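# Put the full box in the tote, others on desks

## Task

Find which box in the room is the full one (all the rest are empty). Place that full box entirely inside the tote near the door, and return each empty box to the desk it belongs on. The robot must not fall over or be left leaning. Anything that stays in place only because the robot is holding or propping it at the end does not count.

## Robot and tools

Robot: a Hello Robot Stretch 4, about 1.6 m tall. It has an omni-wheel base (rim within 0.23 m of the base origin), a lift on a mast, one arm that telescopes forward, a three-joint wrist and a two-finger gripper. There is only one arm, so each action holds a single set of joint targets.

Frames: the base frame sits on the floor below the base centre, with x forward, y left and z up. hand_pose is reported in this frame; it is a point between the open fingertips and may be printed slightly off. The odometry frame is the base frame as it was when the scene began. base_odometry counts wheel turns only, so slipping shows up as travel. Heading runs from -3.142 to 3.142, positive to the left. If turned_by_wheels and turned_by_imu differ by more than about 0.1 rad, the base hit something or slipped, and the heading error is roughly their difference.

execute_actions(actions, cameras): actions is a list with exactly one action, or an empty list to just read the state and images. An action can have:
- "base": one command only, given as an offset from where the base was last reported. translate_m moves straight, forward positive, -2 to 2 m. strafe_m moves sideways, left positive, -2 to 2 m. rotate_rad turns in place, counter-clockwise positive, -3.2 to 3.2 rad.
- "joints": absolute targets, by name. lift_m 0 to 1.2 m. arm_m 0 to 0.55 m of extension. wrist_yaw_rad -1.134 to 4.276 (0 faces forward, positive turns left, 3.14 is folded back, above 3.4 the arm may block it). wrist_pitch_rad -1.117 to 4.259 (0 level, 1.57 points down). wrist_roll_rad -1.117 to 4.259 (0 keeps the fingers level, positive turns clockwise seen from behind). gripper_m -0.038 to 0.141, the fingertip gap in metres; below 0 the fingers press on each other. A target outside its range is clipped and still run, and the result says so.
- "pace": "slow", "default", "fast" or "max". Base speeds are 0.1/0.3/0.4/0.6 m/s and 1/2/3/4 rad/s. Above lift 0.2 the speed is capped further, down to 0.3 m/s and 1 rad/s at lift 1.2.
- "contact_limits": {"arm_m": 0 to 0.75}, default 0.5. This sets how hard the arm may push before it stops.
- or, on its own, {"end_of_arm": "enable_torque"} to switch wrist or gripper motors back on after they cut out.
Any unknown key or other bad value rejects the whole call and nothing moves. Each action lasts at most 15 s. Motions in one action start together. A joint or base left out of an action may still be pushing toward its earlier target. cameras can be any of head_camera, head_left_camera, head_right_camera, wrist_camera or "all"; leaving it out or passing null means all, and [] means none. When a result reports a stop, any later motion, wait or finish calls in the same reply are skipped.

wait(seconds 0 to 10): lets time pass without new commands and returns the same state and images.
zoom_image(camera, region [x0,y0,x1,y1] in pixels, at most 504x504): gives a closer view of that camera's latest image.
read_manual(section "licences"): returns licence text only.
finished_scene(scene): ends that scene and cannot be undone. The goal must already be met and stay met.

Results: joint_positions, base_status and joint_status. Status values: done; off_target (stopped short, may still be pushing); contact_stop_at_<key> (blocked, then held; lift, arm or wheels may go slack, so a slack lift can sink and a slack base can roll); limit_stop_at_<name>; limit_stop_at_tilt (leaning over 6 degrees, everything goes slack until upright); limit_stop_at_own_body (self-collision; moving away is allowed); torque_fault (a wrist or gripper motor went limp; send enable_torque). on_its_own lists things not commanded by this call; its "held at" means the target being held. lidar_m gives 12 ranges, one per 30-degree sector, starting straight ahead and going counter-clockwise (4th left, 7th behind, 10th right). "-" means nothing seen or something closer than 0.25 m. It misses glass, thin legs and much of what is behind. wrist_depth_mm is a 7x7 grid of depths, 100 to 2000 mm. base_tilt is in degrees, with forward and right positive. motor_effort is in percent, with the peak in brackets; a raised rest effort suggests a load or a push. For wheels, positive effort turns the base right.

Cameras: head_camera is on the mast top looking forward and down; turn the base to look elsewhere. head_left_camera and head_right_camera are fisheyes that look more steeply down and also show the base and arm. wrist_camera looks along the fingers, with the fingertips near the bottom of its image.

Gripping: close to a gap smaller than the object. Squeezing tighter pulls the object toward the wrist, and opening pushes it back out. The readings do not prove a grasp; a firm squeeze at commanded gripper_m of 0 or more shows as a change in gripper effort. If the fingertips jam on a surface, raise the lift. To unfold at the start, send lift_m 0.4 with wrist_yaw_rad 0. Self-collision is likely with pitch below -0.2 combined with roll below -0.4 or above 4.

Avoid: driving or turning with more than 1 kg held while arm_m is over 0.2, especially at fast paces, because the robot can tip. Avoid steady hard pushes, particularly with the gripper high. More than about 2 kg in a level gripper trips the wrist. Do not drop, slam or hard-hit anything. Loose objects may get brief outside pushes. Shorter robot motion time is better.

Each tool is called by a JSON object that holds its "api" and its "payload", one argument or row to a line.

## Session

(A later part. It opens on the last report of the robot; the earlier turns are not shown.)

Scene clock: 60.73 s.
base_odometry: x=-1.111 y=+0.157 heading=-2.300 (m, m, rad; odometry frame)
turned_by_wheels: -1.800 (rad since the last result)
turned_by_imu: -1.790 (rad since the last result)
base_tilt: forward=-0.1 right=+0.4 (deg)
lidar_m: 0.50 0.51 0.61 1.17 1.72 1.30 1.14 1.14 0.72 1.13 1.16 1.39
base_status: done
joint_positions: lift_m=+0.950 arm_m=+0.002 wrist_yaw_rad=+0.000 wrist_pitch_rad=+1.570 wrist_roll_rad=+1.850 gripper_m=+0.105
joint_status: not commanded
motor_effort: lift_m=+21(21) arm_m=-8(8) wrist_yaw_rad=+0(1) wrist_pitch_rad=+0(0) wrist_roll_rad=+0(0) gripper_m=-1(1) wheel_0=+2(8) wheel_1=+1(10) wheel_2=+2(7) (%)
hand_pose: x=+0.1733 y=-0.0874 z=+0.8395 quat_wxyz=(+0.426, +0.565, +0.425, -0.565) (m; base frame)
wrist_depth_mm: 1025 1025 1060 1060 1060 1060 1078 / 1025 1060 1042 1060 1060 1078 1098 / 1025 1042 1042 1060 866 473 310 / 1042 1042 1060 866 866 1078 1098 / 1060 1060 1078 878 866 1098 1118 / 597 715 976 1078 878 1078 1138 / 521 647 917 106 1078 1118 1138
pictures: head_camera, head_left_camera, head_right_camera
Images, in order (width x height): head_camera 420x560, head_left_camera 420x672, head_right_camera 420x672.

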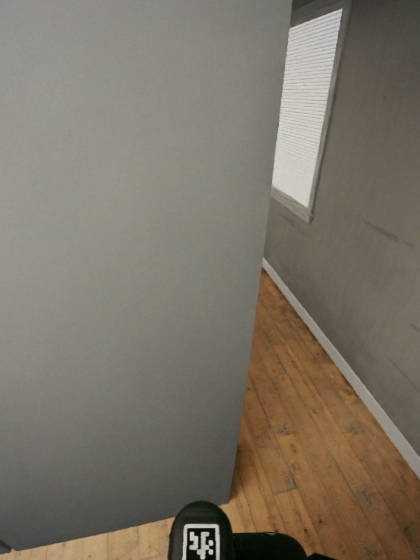

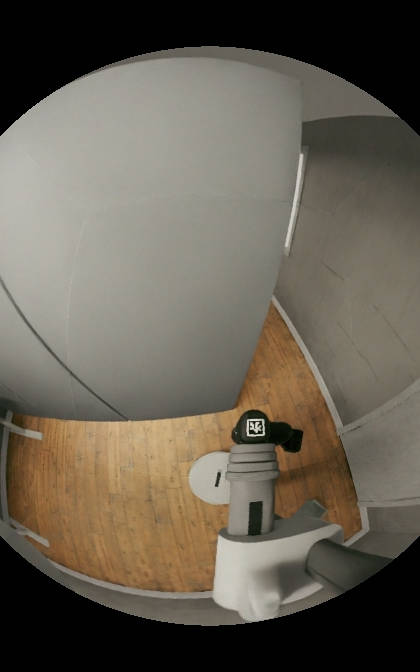

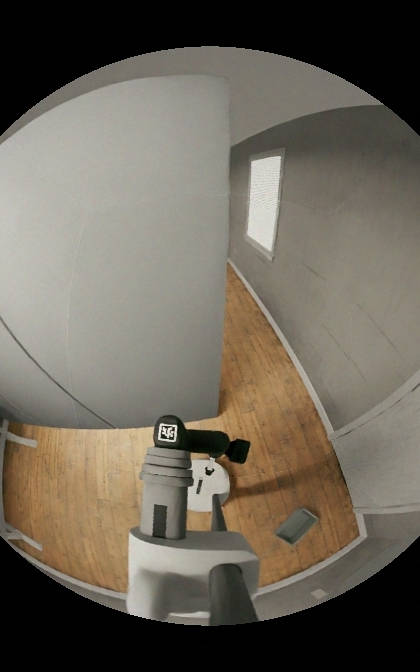

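{"api": "execute_actions", "payload": {
  "actions": [
    {"base": {"rotate_rad": 0.22}, "joints": {"lift_m": 0.6}, "pace": "fast"}
  ],
  "cameras": []
}}

{"api": "execute_actions", "payload": {
  "actions": [
    {"base": {"strafe_m": -0.68}, "pace": "max"}
  ],
  "cameras": ["head_camera", "head_left_camera"]
}}

Scene clock: 64.23 s.
base_odometry: x=-1.111 y=+0.157 heading=-2.080 (m, m, rad; odometry frame)
turned_by_wheels: +0.220 (rad since the last result)
turned_by_imu: +0.218 (rad since the last result)
base_tilt: forward=-0.2 right=+0.5 (deg)
lidar_m: 0.51 0.53 0.77 1.71 1.66 1.19 1.14 0.70 0.73 1.15 1.18 0.54
base_status: done
joint_positions: lift_m=+0.600 arm_m=+0.002 wrist_yaw_rad=+0.000 wrist_pitch_rad=+1.570 wrist_roll_rad=+1.850 gripper_m=+0.105
joint_status: all done
motor_effort: lift_m=+16(20) arm_m=-8(8) wrist_yaw_rad=+0(0) wrist_pitch_rad=+0(1) wrist_roll_rad=+0(0) gripper_m=-1(1) wheel_0=-3(6) wheel_1=-1(8) wheel_2=-1(6) (%)
hand_pose: x=+0.1733 y=-0.0874 z=+0.4899 quat_wxyz=(+0.426, +0.565, +0.425, -0.564) (m; base frame)
wrist_depth_mm: 691 699 707 699 715 723 723 / 699 699 707 715 723 723 732 / 699 707 707 715 508 473 310 / 699 715 715 508 512 517 732 / 569 707 715 517 512 512 640 / 530 676 723 521 517 525 759 / 496 634 732 106 525 525 759
pictures: none
No camera images: the call's "cameras" was empty. Leave "cameras" out to get every camera's image.

Scene clock: 66.97 s.
base_odometry: x=-1.704 y=+0.489 heading=-2.080 (m, m, rad; odometry frame)
turned_by_wheels: +0.000 (rad since the last result)
turned_by_imu: -0.002 (rad since the last result)
base_tilt: forward=+0.0 right=+0.5 (deg)
lidar_m: 1.89 0.66 0.76 2.09 1.65 0.55 0.67 0.68 0.48 0.46 0.50 0.72
base_status: done
joint_positions: lift_m=+0.600 arm_m=+0.002 wrist_yaw_rad=+0.000 wrist_pitch_rad=+1.570 wrist_roll_rad=+1.850 gripper_m=+0.105
joint_status: not commanded
motor_effort: lift_m=+16(16) arm_m=-8(8) wrist_yaw_rad=+0(0) wrist_pitch_rad=+0(0) wrist_roll_rad=+0(0) gripper_m=-1(1) wheel_0=-1(12) wheel_1=+2(13) wheel_2=+0(2) (%)
hand_pose: x=+0.1733 y=-0.0874 z=+0.4899 quat_wxyz=(+0.426, +0.565, +0.425, -0.564) (m; base frame)
wrist_depth_mm: 603 691 699 707 715 723 723 / 691 699 699 715 715 715 723 / 707 715 715 723 508 477 310 / 707 707 707 508 504 512 750 / 707 715 723 512 512 517 640 / 707 723 732 521 512 521 750 / 723 715 732 106 525 525 750
pictures: head_camera, head_left_camera
Images, in order (width x height): head_camera 420x560, head_left_camera 420x672.

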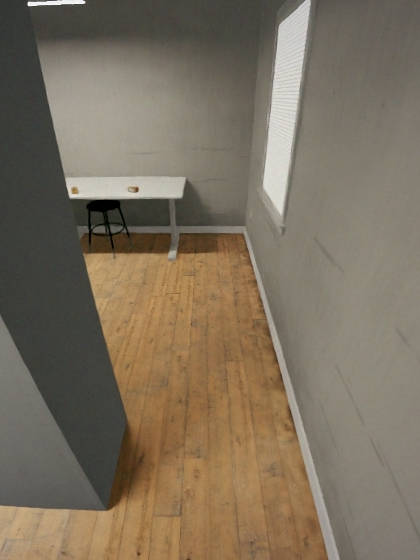

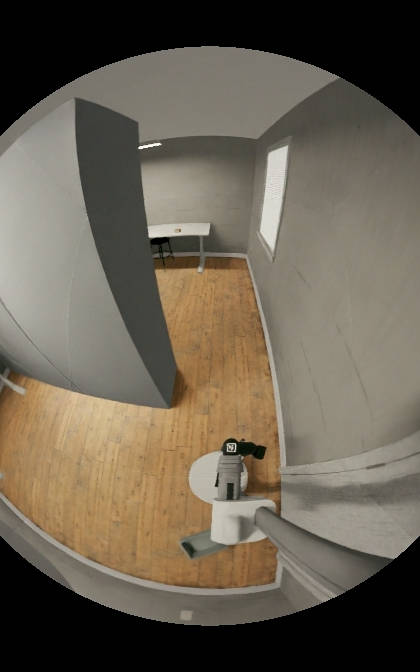

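{"api": "execute_actions", "payload": {
  "actions": [
    {"base": {"translate_m": 1.7}, "pace": "max"}
  ],
  "cameras": ["head_camera", "head_left_camera", "head_right_camera"]
}}

Scene clock: 72.23 s.
base_odometry: x=-2.533 y=-0.996 heading=-2.080 (m, m, rad; odometry frame)
turned_by_wheels: +0.000 (rad since the last result)
turned_by_imu: -0.001 (rad since the last result)
base_tilt: forward=-0.1 right=+0.4 (deg)
lidar_m: 1.12 1.12 1.57 2.40 0.95 0.77 2.04 0.70 0.48 0.47 0.47 0.62
base_status: done
joint_positions: lift_m=+0.600 arm_m=+0.002 wrist_yaw_rad=+0.000 wrist_pitch_rad=+1.570 wrist_roll_rad=+1.850 gripper_m=+0.105
joint_status: not commanded
motor_effort: lift_m=+16(17) arm_m=-8(7) wrist_yaw_rad=+0(0) wrist_pitch_rad=+0(0) wrist_roll_rad=+0(0) gripper_m=-3(2) wheel_0=+2(8) wheel_1=+1(7) wheel_2=+1(14) (%)
hand_pose: x=+0.1733 y=-0.0874 z=+0.4899 quat_wxyz=(+0.426, +0.565, +0.425, -0.564) (m; base frame)
wrist_depth_mm: 591 661 699 707 715 723 723 / 691 691 707 707 715 723 732 / 699 707 699 723 508 473 310 / 707 707 723 508 508 512 750 / 707 715 715 508 512 521 640 / 707 715 715 521 512 521 741 / 715 715 732 106 521 521 759
pictures: head_camera, head_left_camera, head_right_camera
Images, in order (width x height): head_camera 420x560, head_left_camera 420x672, head_right_camera 420x672.

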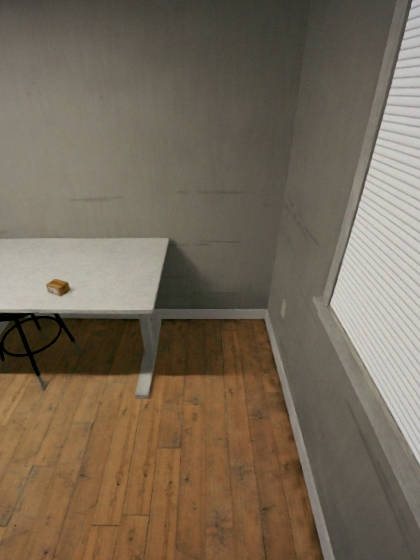

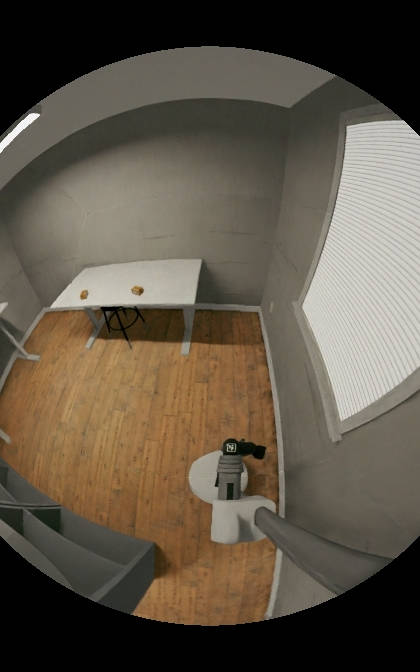

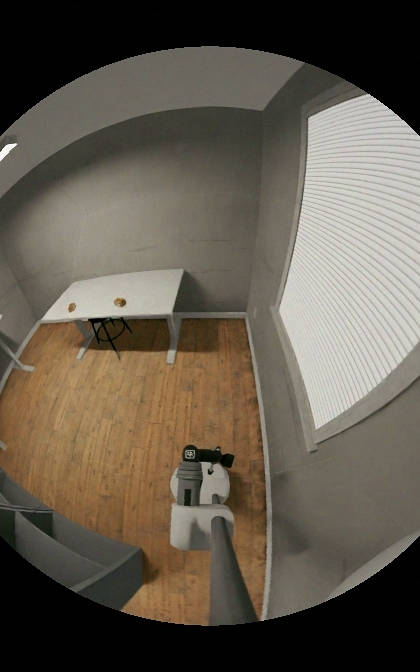

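{"api": "execute_actions", "payload": {
  "actions": [
    {"base": {"strafe_m": 0.83}, "pace": "max"}
  ],
  "cameras": ["head_camera", "head_left_camera"]
}}

Scene clock: 76.23 s.
base_odometry: x=-1.808 y=-1.400 heading=-2.080 (m, m, rad; odometry frame)
turned_by_wheels: +0.000 (rad since the last result)
turned_by_imu: +0.002 (rad since the last result)
base_tilt: forward=-0.2 right=+0.4 (deg)
lidar_m: 1.05 1.14 1.66 1.56 0.95 0.66 0.62 0.65 1.37 1.27 1.31 1.13
base_status: done
joint_positions: lift_m=+0.600 arm_m=+0.002 wrist_yaw_rad=+0.000 wrist_pitch_rad=+1.570 wrist_roll_rad=+1.850 gripper_m=+0.105
joint_status: not commanded
motor_effort: lift_m=+17(16) arm_m=-8(8) wrist_yaw_rad=-1(0) wrist_pitch_rad=+0(1) wrist_roll_rad=+0(0) gripper_m=+0(0) wheel_0=+2(13) wheel_1=-1(13) wheel_2=+0(1) (%)
hand_pose: x=+0.1733 y=-0.0874 z=+0.4899 quat_wxyz=(+0.426, +0.565, +0.425, -0.564) (m; base frame)
wrist_depth_mm: 691 691 707 707 715 723 723 / 691 699 707 707 715 723 732 / 707 707 707 723 504 477 310 / 707 699 707 512 508 517 741 / 707 715 715 512 508 517 640 / 715 723 723 521 512 521 750 / 723 715 723 106 525 525 750
pictures: head_camera, head_left_camera
Images, in order (width x height): head_camera 420x560, head_left_camera 420x672.

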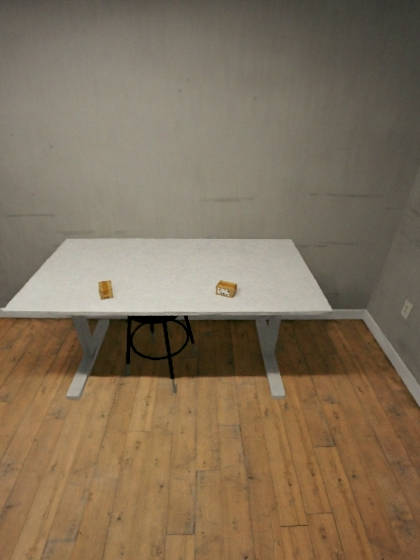

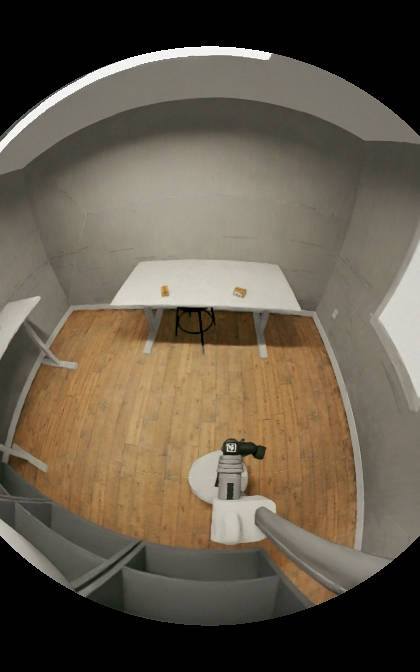

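{"api": "zoom_image", "payload": {
  "camera": "head_camera",
  "region": [60, 250, 270, 330]
}}

Region (60, 250, 270, 330) of head_camera's 420x560 image, scaled by 2.400, with more detail than that image has; it fills the top 192 rows of this view, and the rest is white.

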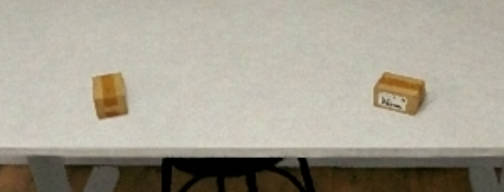

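{"api": "execute_actions", "payload": {
  "actions": [
    {"base": {"translate_m": 0.8}, "joints": {"lift_m": 1.03, "wrist_roll_rad": 1.95, "gripper_m": 0.13}, "pace": "max"}
  ],
  "cameras": []
}}

{"api": "execute_actions", "payload": {
  "actions": [
    {"joints": {"arm_m": 0.30}, "pace": "fast"}
  ],
  "cameras": ["wrist_camera", "head_left_camera"]
}}

Scene clock: 80.83 s.
base_odometry: x=-2.198 y=-2.099 heading=-2.080 (m, m, rad; odometry frame)
turned_by_wheels: +0.000 (rad since the last result)
turned_by_imu: -0.001 (rad since the last result)
base_tilt: forward=+0.0 right=+0.3 (deg)
lidar_m: 0.27 0.31 0.43 1.59 1.67 1.52 1.45 1.89 1.34 1.22 0.45 0.33
base_status: done
joint_positions: lift_m=+1.030 arm_m=+0.002 wrist_yaw_rad=+0.000 wrist_pitch_rad=+1.570 wrist_roll_rad=+1.950 gripper_m=+0.130
joint_status: all done
motor_effort: lift_m=+20(24) arm_m=-7(8) wrist_yaw_rad=+0(0) wrist_pitch_rad=+0(0) wrist_roll_rad=+0(2) gripper_m=-1(1) wheel_0=-1(8) wheel_1=+1(11) wheel_2=+1(12) (%)
hand_pose: x=+0.1732 y=-0.0874 z=+0.9196 quat_wxyz=(+0.397, +0.585, +0.397, -0.585) (m; base frame)
wrist_depth_mm: 410 1098 1118 1138 1138 1138 1160 / 413 1118 1138 1138 1138 1160 325 / 418 1098 1138 1138 931 459 1182 / 418 424 1138 946 946 1160 1182 / 424 424 1160 1182 946 1160 1182 / 394 415 433 1182 1160 1205 1205 / 379 430 436 106 1182 1205 1205
pictures: none
No camera images: the call's "cameras" was empty. Leave "cameras" out to get every camera's image.

Scene clock: 82.53 s.
base_odometry: x=-2.198 y=-2.099 heading=-2.080 (m, m, rad; odometry frame)
turned_by_wheels: +0.000 (rad since the last result)
turned_by_imu: +0.000 (rad since the last result)
base_tilt: forward=-0.1 right=+0.5 (deg)
lidar_m: 0.26 0.29 0.42 1.60 1.63 1.53 1.42 1.92 1.31 1.24 0.41 0.30
base_status: not commanded
joint_positions: lift_m=+1.030 arm_m=+0.299 wrist_yaw_rad=+0.000 wrist_pitch_rad=+1.570 wrist_roll_rad=+1.950 gripper_m=+0.130
joint_status: all done
motor_effort: lift_m=+20(20) arm_m=+8(5) wrist_yaw_rad=-1(1) wrist_pitch_rad=+1(0) wrist_roll_rad=+0(1) gripper_m=-1(1) wheel_0=+0(0) wheel_1=+0(1) wheel_2=+1(1) (%)
hand_pose: x=+0.4698 y=-0.0874 z=+0.9196 quat_wxyz=(+0.397, +0.585, +0.397, -0.585) (m; base frame)
wrist_depth_mm: 410 415 415 421 1138 1138 1160 / 413 415 418 421 1138 946 1182 / 413 418 424 427 430 931 1160 / 415 421 424 377 427 960 1205 / 418 421 430 382 436 1182 1182 / 421 427 430 433 436 1182 1205 / 424 430 433 106 442 442 1205
pictures: head_left_camera, wrist_camera
camera_calibration (this result's frames):
wrist_camera: T_world_to_cam=[[-0.912449, 0.408861, 0.0164307, 0.447422], [0.409141, 0.91097, 0.0523197, -0.115323], [0.00642355, 0.0544615, -0.998495, 1.15028], [0, 0, 0, 1]] pos_world=[0.448044, -0.140524, 1.14723]
Images, in order (width x height): head_left_camera 420x672, wrist_camera 616x392.

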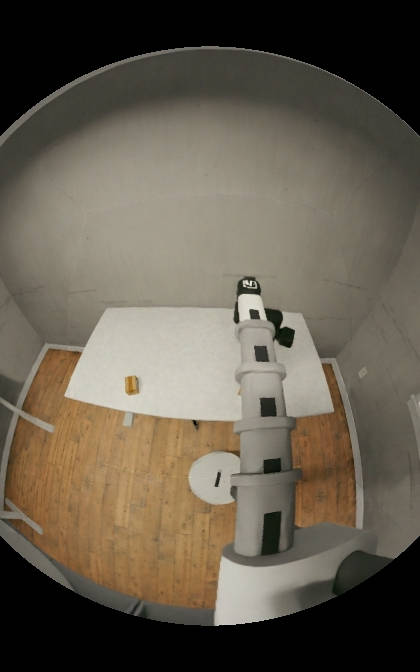

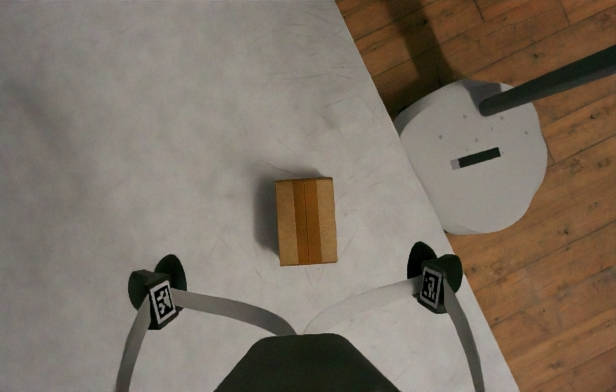

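{"api": "execute_actions", "payload": {
  "actions": [
    {"joints": {"lift_m": 0.858, "arm_m": 0.29, "gripper_m": 0.1}}
  ],
  "cameras": ["wrist_camera"]
}}

Scene clock: 84.67 s.
base_odometry: x=-2.198 y=-2.099 heading=-2.080 (m, m, rad; odometry frame)
turned_by_wheels: +0.000 (rad since the last result)
turned_by_imu: +0.000 (rad since the last result)
base_tilt: forward=+0.0 right=+0.4 (deg)
lidar_m: 0.28 0.29 0.42 1.59 1.68 1.53 1.46 1.87 1.32 1.25 0.44 0.31
base_status: not commanded
joint_positions: lift_m=+0.858 arm_m=+0.291 wrist_yaw_rad=+0.000 wrist_pitch_rad=+1.570 wrist_roll_rad=+1.950 gripper_m=+0.100
joint_status: all done
motor_effort: lift_m=+15(19) arm_m=-8(5) wrist_yaw_rad=+0(2) wrist_pitch_rad=+1(1) wrist_roll_rad=+1(0) gripper_m=-2(3) wheel_0=+0(0) wheel_1=+1(0) wheel_2=+1(1) (%)
hand_pose: x=+0.4626 y=-0.0874 z=+0.7480 quat_wxyz=(+0.397, +0.585, +0.397, -0.585) (m; base frame)
wrist_depth_mm: 246 247 249 252 253 976 991 / 246 248 250 253 255 768 778 / 247 250 253 254 256 778 778 / 249 252 253 207 258 263 778 / 251 254 256 207 259 263 991 / 253 255 208 208 211 263 1008 / 253 255 258 106 265 266 270
pictures: wrist_camera
camera_calibration (this result's frames):
wrist_camera: T_world_to_cam=[[-0.912383, 0.409003, 0.0165791, 0.443543], [0.409291, 0.910907, 0.0522531, -0.103423], [0.00626965, 0.0544605, -0.998496, 0.979027], [0, 0, 0, 1]] pos_world=[0.440873, -0.14052, 0.975606]
Images, in order (width x height): wrist_camera 616x392.

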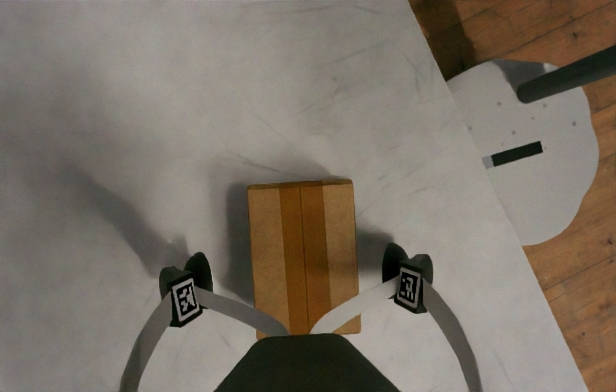

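{"api": "execute_actions", "payload": {
  "actions": [
    {"joints": {"lift_m": 0.856, "arm_m": 0.286, "gripper_m": 0.01}}
  ],
  "cameras": []
}}

{"api": "execute_actions", "payload": {
  "actions": [
    {"joints": {"lift_m": 0.93}, "pace": "slow"}
  ],
  "cameras": ["wrist_camera"]
}}

Scene clock: 86.77 s.
base_odometry: x=-2.198 y=-2.099 heading=-2.080 (m, m, rad; odometry frame)
turned_by_wheels: +0.000 (rad since the last result)
turned_by_imu: +0.000 (rad since the last result)
base_tilt: forward=+0.0 right=+0.5 (deg)
lidar_m: 0.29 0.30 0.42 1.61 1.66 1.51 1.45 1.90 1.31 1.24 0.43 0.32
base_status: not commanded
joint_positions: lift_m=+0.856 arm_m=+0.287 wrist_yaw_rad=+0.000 wrist_pitch_rad=+1.570 wrist_roll_rad=+1.950 gripper_m=+0.010
joint_status: all done
motor_effort: lift_m=+16(17) arm_m=-8(11) wrist_yaw_rad=+0(1) wrist_pitch_rad=+1(0) wrist_roll_rad=+1(1) gripper_m=-20(18) wheel_0=+0(0) wheel_1=+1(0) wheel_2=+1(1) (%)
hand_pose: x=+0.4586 y=-0.0874 z=+0.7460 quat_wxyz=(+0.397, +0.585, +0.397, -0.585) (m; base frame)
wrist_depth_mm: 243 246 247 249 251 976 991 / 245 246 249 251 253 768 768 / 246 248 250 252 255 768 788 / 247 249 253 189 256 258 788 / 249 251 253 190 257 260 1008 / 250 252 190 190 192 262 1008 / 252 254 256 106 262 263 266
pictures: none
No camera images: the call's "cameras" was empty. Leave "cameras" out to get every camera's image.

Scene clock: 88.27 s.
base_odometry: x=-2.198 y=-2.099 heading=-2.080 (m, m, rad; odometry frame)
turned_by_wheels: +0.000 (rad since the last result)
turned_by_imu: +0.000 (rad since the last result)
base_tilt: forward=-0.1 right=+0.5 (deg)
lidar_m: 0.29 0.31 0.41 1.59 1.64 1.51 1.45 1.90 1.31 1.24 0.45 0.32
base_status: not commanded
joint_positions: lift_m=+0.930 arm_m=+0.287 wrist_yaw_rad=+0.000 wrist_pitch_rad=+1.570 wrist_roll_rad=+1.950 gripper_m=+0.010
joint_status: all done
motor_effort: lift_m=+22(24) arm_m=-8(8) wrist_yaw_rad=-1(0) wrist_pitch_rad=+0(0) wrist_roll_rad=+1(0) gripper_m=-19(19) wheel_0=+0(0) wheel_1=+1(0) wheel_2=+1(1) (%)
hand_pose: x=+0.4586 y=-0.0874 z=+0.8195 quat_wxyz=(+0.397, +0.585, +0.397, -0.585) (m; base frame)
wrist_depth_mm: 315 317 319 322 1042 1042 1060 / 315 319 322 324 327 842 842 / 317 320 324 327 327 854 946 / 319 324 324 190 330 842 1078 / 322 324 327 190 332 854 1078 / 324 325 190 190 191 338 1098 / 324 329 330 106 342 340 1098
pictures: wrist_camera
camera_calibration (this result's frames):
wrist_camera: T_world_to_cam=[[-0.912375, 0.409018, 0.0165961, 0.438667], [0.409307, 0.9109, 0.0522455, -0.105512], [0.00625199, 0.0544604, -0.998496, 1.05046], [0, 0, 0, 1]] pos_world=[0.436848, -0.14052, 1.04711]
Images, in order (width x height): wrist_camera 616x392.

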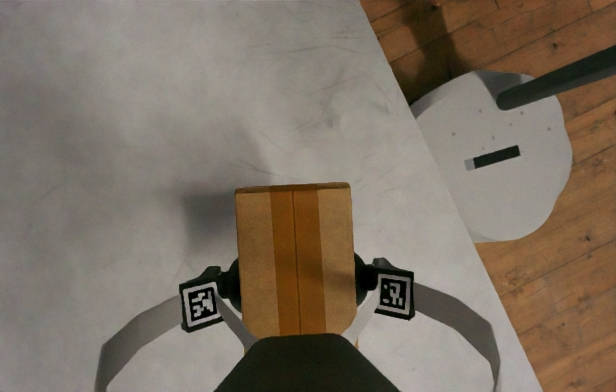

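{"api": "execute_actions", "payload": {
  "actions": [
    {"joints": {"wrist_pitch_rad": 0.0}}
  ],
  "cameras": []
}}

{"api": "execute_actions", "payload": {
  "actions": [],
  "cameras": []
}}

Scene clock: 90.07 s.
base_odometry: x=-2.198 y=-2.099 heading=-2.080 (m, m, rad; odometry frame)
turned_by_wheels: +0.000 (rad since the last result)
turned_by_imu: +0.000 (rad since the last result)
base_tilt: forward=-0.1 right=+0.4 (deg)
lidar_m: 0.28 0.30 0.42 1.58 1.65 1.51 1.45 1.87 1.32 1.24 0.44 0.31
base_status: not commanded
joint_positions: lift_m=+0.930 arm_m=+0.287 wrist_yaw_rad=+0.000 wrist_pitch_rad=+0.003 wrist_roll_rad=+1.950 gripper_m=+0.010
joint_status: all done
motor_effort: lift_m=+22(22) arm_m=-8(8) wrist_yaw_rad=-1(0) wrist_pitch_rad=-9(12) wrist_roll_rad=+0(0) gripper_m=-19(18) wheel_0=+0(0) wheel_1=+0(1) wheel_2=+1(2) (%)
hand_pose: x=+0.7468 y=-0.0874 z=+1.1071 quat_wxyz=(+0.561, +0.828, +0.001, -0.001) (m; base frame)
wrist_depth_mm: 569 574 574 574 585 585 433 / 569 574 574 580 585 591 466 / 569 574 574 580 585 591 508 / 569 580 580 189 585 597 554 / 569 574 580 190 585 597 597 / 569 585 189 190 192 597 603 / 574 585 580 106 597 603 603
pictures: none
No camera images: the call's "cameras" was empty. Leave "cameras" out to get every camera's image.

Scene clock: 90.07 s.
base_odometry: x=-2.198 y=-2.099 heading=-2.080 (m, m, rad; odometry frame)
turned_by_wheels: +0.000 (rad since the last result)
turned_by_imu: +0.000 (rad since the last result)
base_tilt: forward=-0.1 right=+0.4 (deg)
lidar_m: 0.28 0.30 0.42 1.58 1.65 1.51 1.45 1.87 1.32 1.24 0.44 0.31
base_status: not commanded
joint_positions: lift_m=+0.930 arm_m=+0.287 wrist_yaw_rad=+0.000 wrist_pitch_rad=+0.003 wrist_roll_rad=+1.950 gripper_m=+0.010
joint_status: all done
motor_effort: lift_m=+22(22) arm_m=-8(8) wrist_yaw_rad=-1(0) wrist_pitch_rad=-9(12) wrist_roll_rad=+0(0) gripper_m=-19(18) wheel_0=+0(0) wheel_1=+0(1) wheel_2=+1(2) (%)
hand_pose: x=+0.7468 y=-0.0874 z=+1.1071 quat_wxyz=(+0.561, +0.828, +0.001, -0.001) (m; base frame)
wrist_depth_mm: 569 574 574 574 585 585 433 / 569 574 574 580 585 591 466 / 569 574 574 580 585 591 508 / 569 580 580 189 585 597 554 / 569 574 580 190 585 597 597 / 569 585 189 190 192 597 603 / 574 585 580 106 597 603 603
pictures: none
No camera images: the call's "cameras" was empty. Leave "cameras" out to get every camera's image.

{"api": "execute_actions", "payload": {
  "actions": [
    {"joints": {"wrist_pitch_rad": 1.57, "lift_m": 0.862}, "pace": "slow"}
  ],
  "cameras": []
}}

{"api": "execute_actions", "payload": {
  "actions": [
    {"joints": {"lift_m": 0.853, "gripper_m": 0.1}}
  ],
  "cameras": []
}}

{"api": "execute_actions", "payload": {
  "actions": [
    {"joints": {"lift_m": 0.94}, "pace": "fast"}
  ],
  "cameras": ["wrist_camera"]
}}

{"api": "execute_actions", "payload": {
  "actions": [
    {"base": {"strafe_m": 0.585}, "joints": {"lift_m": 1.03, "wrist_roll_rad": -0.24, "gripper_m": 0.13}, "pace": "fast"}
  ],
  "cameras": ["wrist_camera", "head_left_camera"]
}}

Scene clock: 92.97 s.
base_odometry: x=-2.198 y=-2.099 heading=-2.080 (m, m, rad; odometry frame)
turned_by_wheels: +0.000 (rad since the last result)
turned_by_imu: +0.000 (rad since the last result)
base_tilt: forward=-0.1 right=+0.5 (deg)
lidar_m: 0.29 0.31 0.43 1.60 1.65 1.49 1.44 1.85 1.28 1.26 0.44 0.32
base_status: not commanded
joint_positions: lift_m=+0.862 arm_m=+0.287 wrist_yaw_rad=+0.000 wrist_pitch_rad=+1.570 wrist_roll_rad=+1.950 gripper_m=+0.010
joint_status: all done
motor_effort: lift_m=+16(19) arm_m=-8(8) wrist_yaw_rad=+0(0) wrist_pitch_rad=+1(8) wrist_roll_rad=+1(0) gripper_m=-19(19) wheel_0=+0(0) wheel_1=+1(0) wheel_2=+1(1) (%)
hand_pose: x=+0.4586 y=-0.0874 z=+0.7520 quat_wxyz=(+0.397, +0.586, +0.397, -0.585) (m; base frame)
wrist_depth_mm: 249 252 253 255 258 1008 991 / 251 252 255 257 259 778 778 / 251 254 256 259 259 778 778 / 253 255 257 190 263 264 798 / 253 257 257 190 264 266 1008 / 256 258 189 191 191 267 1025 / 257 260 262 106 267 268 273
pictures: none
No camera images: the call's "cameras" was empty. Leave "cameras" out to get every camera's image.

Scene clock: 94.67 s.
base_odometry: x=-2.198 y=-2.099 heading=-2.080 (m, m, rad; odometry frame)
turned_by_wheels: +0.000 (rad since the last result)
turned_by_imu: +0.000 (rad since the last result)
base_tilt: forward=-0.1 right=+0.3 (deg)
lidar_m: 0.26 0.31 0.42 1.58 1.66 1.52 1.41 1.90 1.33 1.26 0.44 0.31
base_status: not commanded
joint_positions: lift_m=+0.853 arm_m=+0.287 wrist_yaw_rad=+0.000 wrist_pitch_rad=+1.570 wrist_roll_rad=+1.950 gripper_m=+0.100
joint_status: all done
motor_effort: lift_m=+16(13) arm_m=-8(7) wrist_yaw_rad=-2(1) wrist_pitch_rad=+0(1) wrist_roll_rad=+1(1) gripper_m=-2(19) wheel_0=+0(0) wheel_1=+0(0) wheel_2=+1(1) (%)
hand_pose: x=+0.4585 y=-0.0874 z=+0.7430 quat_wxyz=(+0.397, +0.585, +0.397, -0.585) (m; base frame)
wrist_depth_mm: 240 243 244 246 249 976 991 / 243 244 246 247 250 768 768 / 243 246 247 250 251 768 778 / 243 247 248 202 253 255 788 / 245 248 250 202 253 256 1008 / 248 249 202 203 255 258 991 / 248 250 252 106 258 259 263
pictures: none
No camera images: the call's "cameras" was empty. Leave "cameras" out to get every camera's image.

Scene clock: 95.80 s.
base_odometry: x=-2.198 y=-2.099 heading=-2.080 (m, m, rad; odometry frame)
turned_by_wheels: +0.000 (rad since the last result)
turned_by_imu: +0.000 (rad since the last result)
base_tilt: forward=-0.1 right=+0.5 (deg)
lidar_m: 0.28 0.30 0.43 1.60 1.66 1.51 1.45 1.89 1.33 1.23 0.41 0.32
base_status: not commanded
joint_positions: lift_m=+0.940 arm_m=+0.287 wrist_yaw_rad=+0.000 wrist_pitch_rad=+1.570 wrist_roll_rad=+1.950 gripper_m=+0.100
joint_status: all done
motor_effort: lift_m=+21(20) arm_m=-8(8) wrist_yaw_rad=+0(1) wrist_pitch_rad=+0(0) wrist_roll_rad=+0(1) gripper_m=-1(2) wheel_0=+0(0) wheel_1=+0(0) wheel_2=+2(2) (%)
hand_pose: x=+0.4585 y=-0.0874 z=+0.8295 quat_wxyz=(+0.397, +0.585, +0.397, -0.585) (m; base frame)
wrist_depth_mm: 324 325 329 332 1025 1060 1078 / 325 329 332 332 866 854 960 / 327 330 332 334 338 854 960 / 329 332 336 290 342 854 1078 / 332 336 338 289 342 866 1098 / 332 338 336 294 342 347 1098 / 334 338 340 106 347 349 1118
pictures: wrist_camera
camera_calibration (this result's frames):
wrist_camera: T_world_to_cam=[[-0.912356, 0.409059, 0.0166433, 0.438393], [0.409351, 0.910881, 0.0522243, -0.106014], [0.0062028, 0.0544601, -0.998497, 1.06052], [0, 0, 0, 1]] pos_world=[0.436789, -0.140519, 1.05717]
Images, in order (width x height): wrist_camera 616x392.

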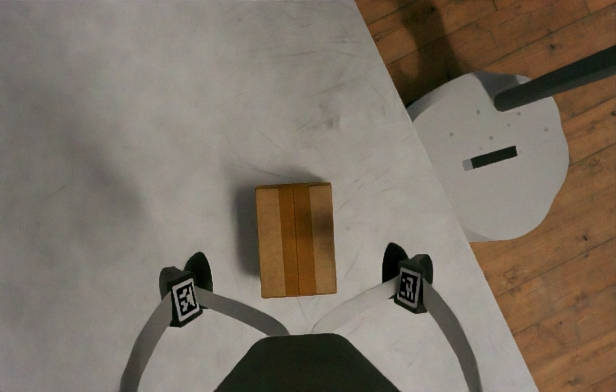

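Scene clock: 98.67 s.
base_odometry: x=-1.687 y=-2.384 heading=-2.080 (m, m, rad; odometry frame)
turned_by_wheels: +0.000 (rad since the last result)
turned_by_imu: +0.001 (rad since the last result)
base_tilt: forward=-0.1 right=+0.5 (deg)
lidar_m: 0.25 0.31 0.40 1.00 1.07 1.45 1.44 1.51 1.93 1.83 0.44 0.30
base_status: done
joint_positions: lift_m=+1.030 arm_m=+0.287 wrist_yaw_rad=+0.000 wrist_pitch_rad=+1.570 wrist_roll_rad=-0.240 gripper_m=+0.130
joint_status: all done
motor_effort: lift_m=+21(25) arm_m=-8(8) wrist_yaw_rad=+0(1) wrist_pitch_rad=+0(0) wrist_roll_rad=-1(5) gripper_m=-1(2) wheel_0=-1(10) wheel_1=+0(10) wheel_2=+0(1) (%)
hand_pose: x=+0.4585 y=-0.0874 z=+0.9195 quat_wxyz=(+0.702, -0.085, +0.702, +0.084) (m; base frame)
wrist_depth_mm: 410 413 415 421 427 427 430 / 413 415 418 424 427 433 436 / 415 418 421 424 427 430 439 / 415 424 424 427 433 436 439 / 421 421 427 379 433 439 439 / 421 424 427 384 436 439 445 / 1138 1160 931 106 442 442 445
pictures: head_left_camera, wrist_camera
camera_calibration (this result's frames):
wrist_camera: T_world_to_cam=[[0.195816, -0.980484, 0.0175278, -0.193484], [-0.979526, -0.19471, 0.0511509, 0.430397], [-0.0467398, -0.0271851, -0.998537, 1.16756], [0, 0, 0, 1]] pos_world=[0.514044, -0.0741655, 1.14722]
Images, in order (width x height): head_left_camera 420x672, wrist_camera 616x392.

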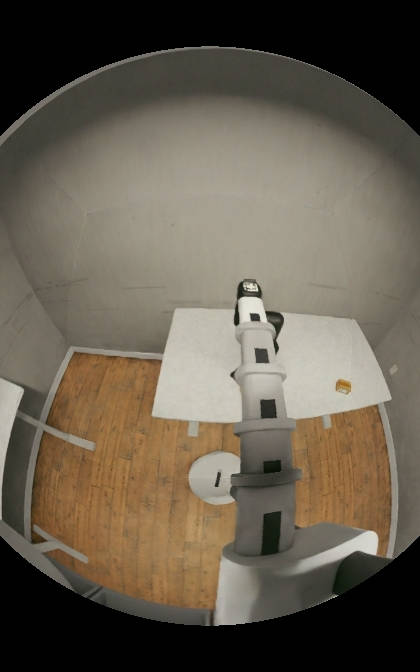

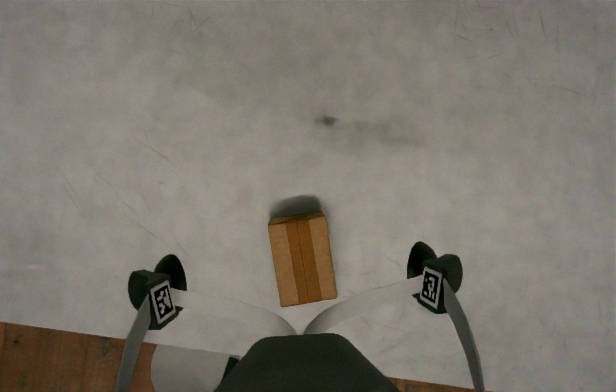

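{"api": "execute_actions", "payload": {
  "actions": [
    {"joints": {"lift_m": 0.858, "arm_m": 0.26, "wrist_roll_rad": -0.34, "gripper_m": 0.115}}
  ],
  "cameras": ["wrist_camera"]
}}

Scene clock: 100.87 s.
base_odometry: x=-1.687 y=-2.384 heading=-2.080 (m, m, rad; odometry frame)
turned_by_wheels: +0.000 (rad since the last result)
turned_by_imu: +0.000 (rad since the last result)
base_tilt: forward=-0.1 right=+0.4 (deg)
lidar_m: 0.28 0.31 0.42 1.02 1.06 1.40 1.45 1.55 1.93 1.83 0.40 0.30
base_status: not commanded
joint_positions: lift_m=+0.858 arm_m=+0.261 wrist_yaw_rad=+0.000 wrist_pitch_rad=+1.570 wrist_roll_rad=-0.340 gripper_m=+0.115
joint_status: all done
motor_effort: lift_m=+16(17) arm_m=-8(4) wrist_yaw_rad=+0(0) wrist_pitch_rad=+0(1) wrist_roll_rad=-2(4) gripper_m=-3(3) wheel_0=-1(1) wheel_1=+0(0) wheel_2=+0(0) (%)
hand_pose: x=+0.4325 y=-0.0874 z=+0.7480 quat_wxyz=(+0.697, -0.120, +0.697, +0.119) (m; base frame)
wrist_depth_mm: 246 247 250 252 253 256 258 / 247 249 251 253 255 257 258 / 247 251 253 254 257 258 262 / 250 251 254 256 257 260 263 / 251 253 255 206 258 263 263 / 252 254 257 208 210 264 265 / 253 256 257 106 263 265 267
pictures: wrist_camera
camera_calibration (this result's frames):
wrist_camera: T_world_to_cam=[[0.29275, -0.956028, 0.0175547, -0.225199], [-0.955178, -0.291548, 0.0513214, 0.394611], [-0.0439467, -0.0317923, -0.998528, 0.993418], [0, 0, 0, 1]] pos_world=[0.486508, -0.0686653, 0.975657]
Images, in order (width x height): wrist_camera 616x392.

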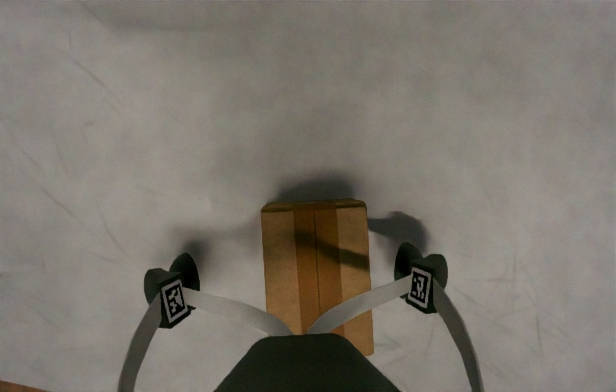

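{"api": "execute_actions", "payload": {
  "actions": [
    {"base": {"strafe_m": -0.012}, "joints": {"lift_m": 0.856, "arm_m": 0.254, "gripper_m": 0.01}}
  ],
  "cameras": []
}}

{"api": "execute_actions", "payload": {
  "actions": [
    {"joints": {"lift_m": 0.93}, "pace": "slow"}
  ],
  "cameras": ["wrist_camera"]
}}

Scene clock: 103.13 s.
base_odometry: x=-1.698 y=-2.378 heading=-2.080 (m, m, rad; odometry frame)
turned_by_wheels: +0.000 (rad since the last result)
turned_by_imu: +0.000 (rad since the last result)
base_tilt: forward=+0.0 right=+0.4 (deg)
lidar_m: 0.29 0.29 0.41 1.01 1.07 1.47 1.44 1.51 1.93 1.82 0.43 0.30
base_status: done
joint_positions: lift_m=+0.856 arm_m=+0.255 wrist_yaw_rad=+0.000 wrist_pitch_rad=+1.570 wrist_roll_rad=-0.340 gripper_m=+0.010
joint_status: all done
motor_effort: lift_m=+16(14) arm_m=-8(13) wrist_yaw_rad=+0(1) wrist_pitch_rad=+0(0) wrist_roll_rad=-1(1) gripper_m=-18(18) wheel_0=+2(8) wheel_1=+0(8) wheel_2=+0(0) (%)
hand_pose: x=+0.4265 y=-0.0874 z=+0.7460 quat_wxyz=(+0.697, -0.120, +0.697, +0.119) (m; base frame)
wrist_depth_mm: 244 245 248 250 253 254 256 / 246 247 249 251 253 255 257 / 247 247 250 253 254 257 258 / 248 249 252 190 256 258 260 / 249 251 253 190 258 260 263 / 250 251 189 191 193 262 265 / 252 254 256 106 262 263 266
pictures: none
No camera images: the call's "cameras" was empty. Leave "cameras" out to get every camera's image.

Scene clock: 104.63 s.
base_odometry: x=-1.698 y=-2.378 heading=-2.080 (m, m, rad; odometry frame)
turned_by_wheels: +0.000 (rad since the last result)
turned_by_imu: +0.000 (rad since the last result)
base_tilt: forward=+0.0 right=+0.5 (deg)
lidar_m: 0.26 0.27 0.41 1.03 1.06 1.46 1.43 1.47 1.91 1.84 0.43 0.29
base_status: not commanded
joint_positions: lift_m=+0.930 arm_m=+0.255 wrist_yaw_rad=+0.000 wrist_pitch_rad=+1.570 wrist_roll_rad=-0.340 gripper_m=+0.010
joint_status: all done
motor_effort: lift_m=+22(23) arm_m=-8(8) wrist_yaw_rad=+1(0) wrist_pitch_rad=-1(0) wrist_roll_rad=-1(1) gripper_m=-19(18) wheel_0=+1(2) wheel_1=+0(0) wheel_2=+0(0) (%)
hand_pose: x=+0.4265 y=-0.0874 z=+0.8195 quat_wxyz=(+0.697, -0.120, +0.697, +0.119) (m; base frame)
wrist_depth_mm: 314 315 320 322 325 327 329 / 317 319 324 324 327 332 330 / 317 319 324 325 329 332 334 / 320 322 325 190 330 334 336 / 320 324 327 190 330 336 338 / 324 325 189 191 193 338 340 / 1025 842 330 106 336 340 343
pictures: wrist_camera
camera_calibration (this result's frames):
wrist_camera: T_world_to_cam=[[0.292777, -0.956019, 0.0175731, -0.224729], [-0.955173, -0.291576, 0.0512615, 0.385274], [-0.0438831, -0.0317936, -0.998531, 1.06453], [0, 0, 0, 1]] pos_world=[0.480513, -0.0686637, 1.04716]
Images, in order (width x height): wrist_camera 616x392.

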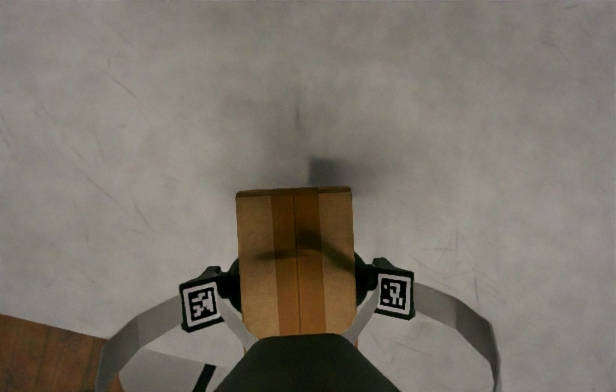

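{"api": "execute_actions", "payload": {
  "actions": [
    {"joints": {"wrist_pitch_rad": 0.0}}
  ],
  "cameras": []
}}

Scene clock: 106.30 s.
base_odometry: x=-1.698 y=-2.378 heading=-2.080 (m, m, rad; odometry frame)
turned_by_wheels: +0.000 (rad since the last result)
turned_by_imu: +0.000 (rad since the last result)
base_tilt: forward=-0.1 right=+0.4 (deg)
lidar_m: 0.27 0.29 0.42 1.02 1.06 1.44 1.44 1.51 1.91 1.82 0.43 0.29
base_status: not commanded
joint_positions: lift_m=+0.930 arm_m=+0.255 wrist_yaw_rad=+0.000 wrist_pitch_rad=+0.003 wrist_roll_rad=-0.340 gripper_m=+0.010
joint_status: all done
motor_effort: lift_m=+22(22) arm_m=-7(8) wrist_yaw_rad=-1(1) wrist_pitch_rad=-8(14) wrist_roll_rad=-1(1) gripper_m=-19(19) wheel_0=+2(2) wheel_1=+0(0) wheel_2=+0(0) (%)
hand_pose: x=+0.7148 y=-0.0874 z=+1.1071 quat_wxyz=(+0.986, -0.169, +0.001, +0.000) (m; base frame)
wrist_depth_mm: 574 580 591 597 603 609 621 / 580 597 597 603 615 615 627 / 591 585 597 609 615 621 634 / 585 597 603 190 621 627 640 / 591 603 603 190 627 634 640 / 597 603 190 191 191 640 640 / 603 609 615 106 627 640 647
pictures: none
No camera images: the call's "cameras" was empty. Leave "cameras" out to get every camera's image.

Empty too. Put it back and look at the third desk.

{"api": "execute_actions", "payload": {
  "actions": [
    {"joints": {"wrist_pitch_rad": 1.57, "lift_m": 0.862, "arm_m": 0.28}, "pace": "slow"}
  ],
  "cameras": []
}}

{"api": "execute_actions", "payload": {
  "actions": [
    {"joints": {"lift_m": 0.853, "gripper_m": 0.1}}
  ],
  "cameras": []
}}

{"api": "execute_actions", "payload": {
  "actions": [
    {"joints": {"lift_m": 0.95}, "pace": "fast"}
  ],
  "cameras": ["wrist_camera"]
}}

{"api": "execute_actions", "payload": {
  "actions": [
    {"base": {"translate_m": -0.45}, "joints": {"arm_m": 0.0}, "pace": "fast"}
  ],
  "cameras": []
}}

{"api": "execute_actions", "payload": {
  "actions": [
    {"base": {"rotate_rad": 1.575}, "pace": "fast"}
  ],
  "cameras": ["head_camera", "head_left_camera", "head_right_camera"]
}}

Scene clock: 108.60 s.
base_odometry: x=-1.698 y=-2.378 heading=-2.080 (m, m, rad; odometry frame)
turned_by_wheels: +0.000 (rad since the last result)
turned_by_imu: +0.000 (rad since the last result)
base_tilt: forward=+0.0 right=+0.4 (deg)
lidar_m: 0.26 0.29 0.41 1.04 1.09 1.49 1.45 1.53 1.92 1.82 0.42 0.29
base_status: not commanded
joint_positions: lift_m=+0.862 arm_m=+0.279 wrist_yaw_rad=+0.000 wrist_pitch_rad=+1.570 wrist_roll_rad=-0.340 gripper_m=+0.010
joint_status: all done
motor_effort: lift_m=+16(20) arm_m=+8(12) wrist_yaw_rad=+0(0) wrist_pitch_rad=+1(5) wrist_roll_rad=+0(1) gripper_m=-19(20) wheel_0=+2(2) wheel_1=+0(0) wheel_2=+0(0) (%)
hand_pose: x=+0.4497 y=-0.0874 z=+0.7520 quat_wxyz=(+0.697, -0.120, +0.697, +0.120) (m; base frame)
wrist_depth_mm: 249 252 254 255 257 259 262 / 251 253 254 257 258 264 264 / 252 254 256 258 260 263 265 / 253 255 258 190 260 265 266 / 255 257 259 190 264 266 267 / 255 258 189 190 193 267 271 / 258 260 262 106 268 268 271
pictures: none
No camera images: the call's "cameras" was empty. Leave "cameras" out to get every camera's image.

Scene clock: 110.30 s.
base_odometry: x=-1.698 y=-2.378 heading=-2.080 (m, m, rad; odometry frame)
turned_by_wheels: +0.000 (rad since the last result)
turned_by_imu: +0.000 (rad since the last result)
base_tilt: forward=-0.1 right=+0.5 (deg)
lidar_m: 0.25 0.29 0.39 1.01 1.07 1.44 1.43 1.51 1.92 1.81 0.43 0.30
base_status: not commanded
joint_positions: lift_m=+0.853 arm_m=+0.279 wrist_yaw_rad=+0.000 wrist_pitch_rad=+1.570 wrist_roll_rad=-0.340 gripper_m=+0.100
joint_status: all done
motor_effort: lift_m=+16(15) arm_m=+8(8) wrist_yaw_rad=+0(0) wrist_pitch_rad=-1(1) wrist_roll_rad=+0(0) gripper_m=-2(20) wheel_0=+1(2) wheel_1=+1(0) wheel_2=+0(0) (%)
hand_pose: x=+0.4496 y=-0.0874 z=+0.7430 quat_wxyz=(+0.697, -0.120, +0.697, +0.120) (m; base frame)
wrist_depth_mm: 241 243 244 247 249 251 253 / 243 244 247 249 251 252 254 / 244 245 248 249 252 255 256 / 245 248 249 202 253 254 256 / 246 249 249 202 254 257 259 / 247 248 202 203 256 258 260 / 249 250 253 106 258 260 263
pictures: none
No camera images: the call's "cameras" was empty. Leave "cameras" out to get every camera's image.

Scene clock: 111.47 s.
base_odometry: x=-1.698 y=-2.378 heading=-2.080 (m, m, rad; odometry frame)
turned_by_wheels: +0.000 (rad since the last result)
turned_by_imu: +0.000 (rad since the last result)
base_tilt: forward=+0.0 right=+0.4 (deg)
lidar_m: 0.27 0.30 0.41 1.03 1.07 1.45 1.43 1.52 1.93 1.81 0.46 0.29
base_status: not commanded
joint_positions: lift_m=+0.950 arm_m=+0.279 wrist_yaw_rad=+0.000 wrist_pitch_rad=+1.570 wrist_roll_rad=-0.340 gripper_m=+0.100
joint_status: all done
motor_effort: lift_m=+21(24) arm_m=+8(8) wrist_yaw_rad=+0(0) wrist_pitch_rad=+0(0) wrist_roll_rad=-1(1) gripper_m=-1(1) wheel_0=+1(2) wheel_1=+0(1) wheel_2=+0(0) (%)
hand_pose: x=+0.4497 y=-0.0874 z=+0.8395 quat_wxyz=(+0.697, -0.120, +0.697, +0.120) (m; base frame)
wrist_depth_mm: 334 336 338 340 345 347 349 / 334 336 342 343 349 349 351 / 338 342 343 347 347 353 355 / 338 342 345 345 351 353 355 / 342 345 345 298 351 355 357 / 342 345 347 349 353 359 364 / 1042 347 351 106 357 359 364
pictures: wrist_camera
camera_calibration (this result's frames):
wrist_camera: T_world_to_cam=[[0.292894, -0.955983, 0.0175746, -0.231906], [-0.955138, -0.291693, 0.051257, 0.406325], [-0.0438745, -0.031799, -0.998531, 1.08556], [0, 0, 0, 1]] pos_world=[0.503648, -0.0686571, 1.06721]
Images, in order (width x height): wrist_camera 616x392.

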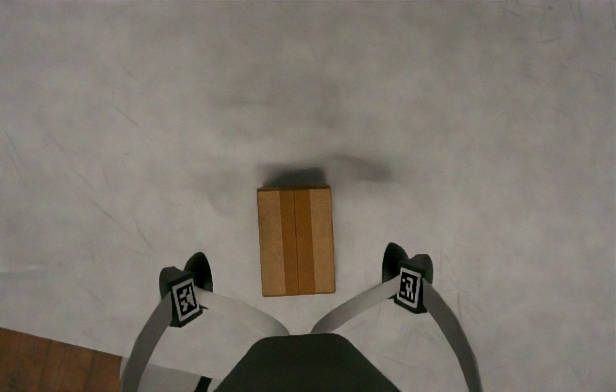

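Scene clock: 114.17 s.
base_odometry: x=-1.479 y=-1.985 heading=-2.080 (m, m, rad; odometry frame)
turned_by_wheels: +0.000 (rad since the last result)
turned_by_imu: +0.000 (rad since the last result)
base_tilt: forward=+0.0 right=+0.4 (deg)
lidar_m: 0.70 0.74 1.10 1.00 1.05 1.08 0.98 1.02 1.95 1.81 1.07 0.77
base_status: done
joint_positions: lift_m=+0.950 arm_m=+0.002 wrist_yaw_rad=+0.000 wrist_pitch_rad=+1.570 wrist_roll_rad=-0.340 gripper_m=+0.100
joint_status: all done
motor_effort: lift_m=+21(21) arm_m=-8(8) wrist_yaw_rad=+0(1) wrist_pitch_rad=+0(1) wrist_roll_rad=+0(0) gripper_m=-2(2) wheel_0=-1(6) wheel_1=-1(3) wheel_2=-1(10) (%)
hand_pose: x=+0.1732 y=-0.0874 z=+0.8395 quat_wxyz=(+0.697, -0.120, +0.697, +0.119) (m; base frame)
wrist_depth_mm: 1025 1025 1042 1042 1060 1078 1098 / 1042 1060 1042 1060 1060 1060 1078 / 1025 1025 1060 1060 1078 1098 1098 / 1060 1060 842 1078 1078 1098 1098 / 1042 1060 854 866 1098 1098 1118 / 1060 1060 854 866 1098 1098 1118 / 1078 1078 1078 106 1118 1098 1118
pictures: none
No camera images: the call's "cameras" was empty. Leave "cameras" out to get every camera's image.

Scene clock: 116.33 s.
base_odometry: x=-1.479 y=-1.985 heading=-0.505 (m, m, rad; odometry frame)
turned_by_wheels: +1.575 (rad since the last result)
turned_by_imu: +1.566 (rad since the last result)
base_tilt: forward=+0.1 right=+0.4 (deg)
lidar_m: 1.01 1.05 1.06 1.00 1.03 1.96 1.84 1.09 0.77 0.72 0.75 1.06
base_status: done
joint_positions: lift_m=+0.950 arm_m=+0.002 wrist_yaw_rad=+0.000 wrist_pitch_rad=+1.570 wrist_roll_rad=-0.340 gripper_m=+0.100
joint_status: not commanded
motor_effort: lift_m=+21(21) arm_m=-8(8) wrist_yaw_rad=-1(0) wrist_pitch_rad=+0(1) wrist_roll_rad=+0(1) gripper_m=-2(1) wheel_0=-1(7) wheel_1=-1(6) wheel_2=-1(10) (%)
hand_pose: x=+0.1733 y=-0.0874 z=+0.8396 quat_wxyz=(+0.697, -0.120, +0.697, +0.120) (m; base frame)
wrist_depth_mm: 1008 1042 1042 1042 1078 1098 1118 / 1042 1042 1060 1078 1078 1098 1098 / 1042 1042 1042 1060 1078 1098 1098 / 1042 1042 842 1078 1078 1098 1098 / 1042 1060 854 878 1098 1098 1078 / 1042 1060 854 854 1078 1118 1118 / 1078 1042 1060 106 1118 1098 1118
pictures: head_camera, head_left_camera, head_right_camera
Images, in order (width x height): head_camera 420x560, head_left_camera 420x672, head_right_camera 420x672.

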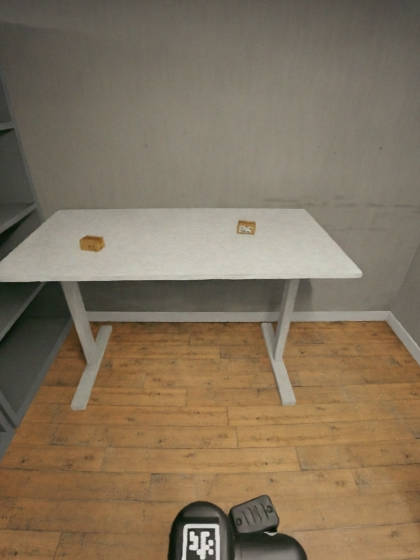

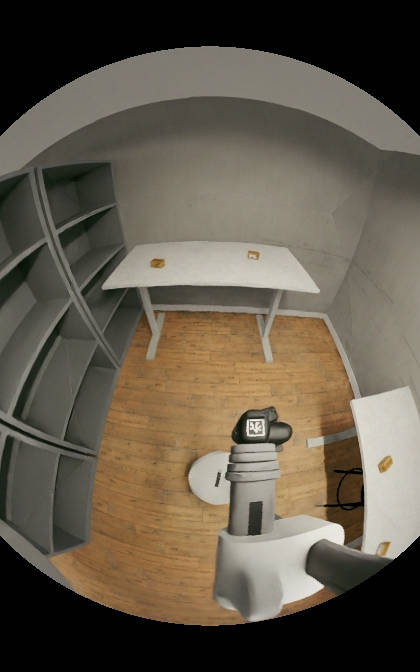

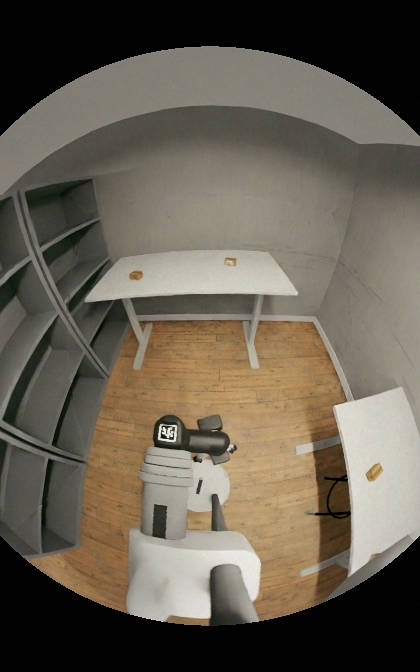

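{"api": "zoom_image", "payload": {
  "camera": "head_camera",
  "region": [60, 200, 290, 290]
}}

Region (60, 200, 290, 290) of head_camera's 420x560 image, scaled by 2.191, with more detail than that image has; it fills the top 197 rows of this view, and the rest is white.

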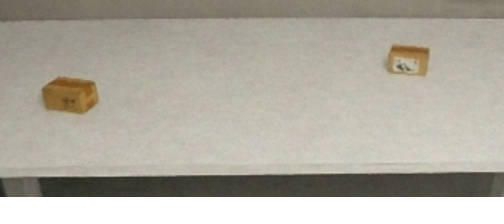

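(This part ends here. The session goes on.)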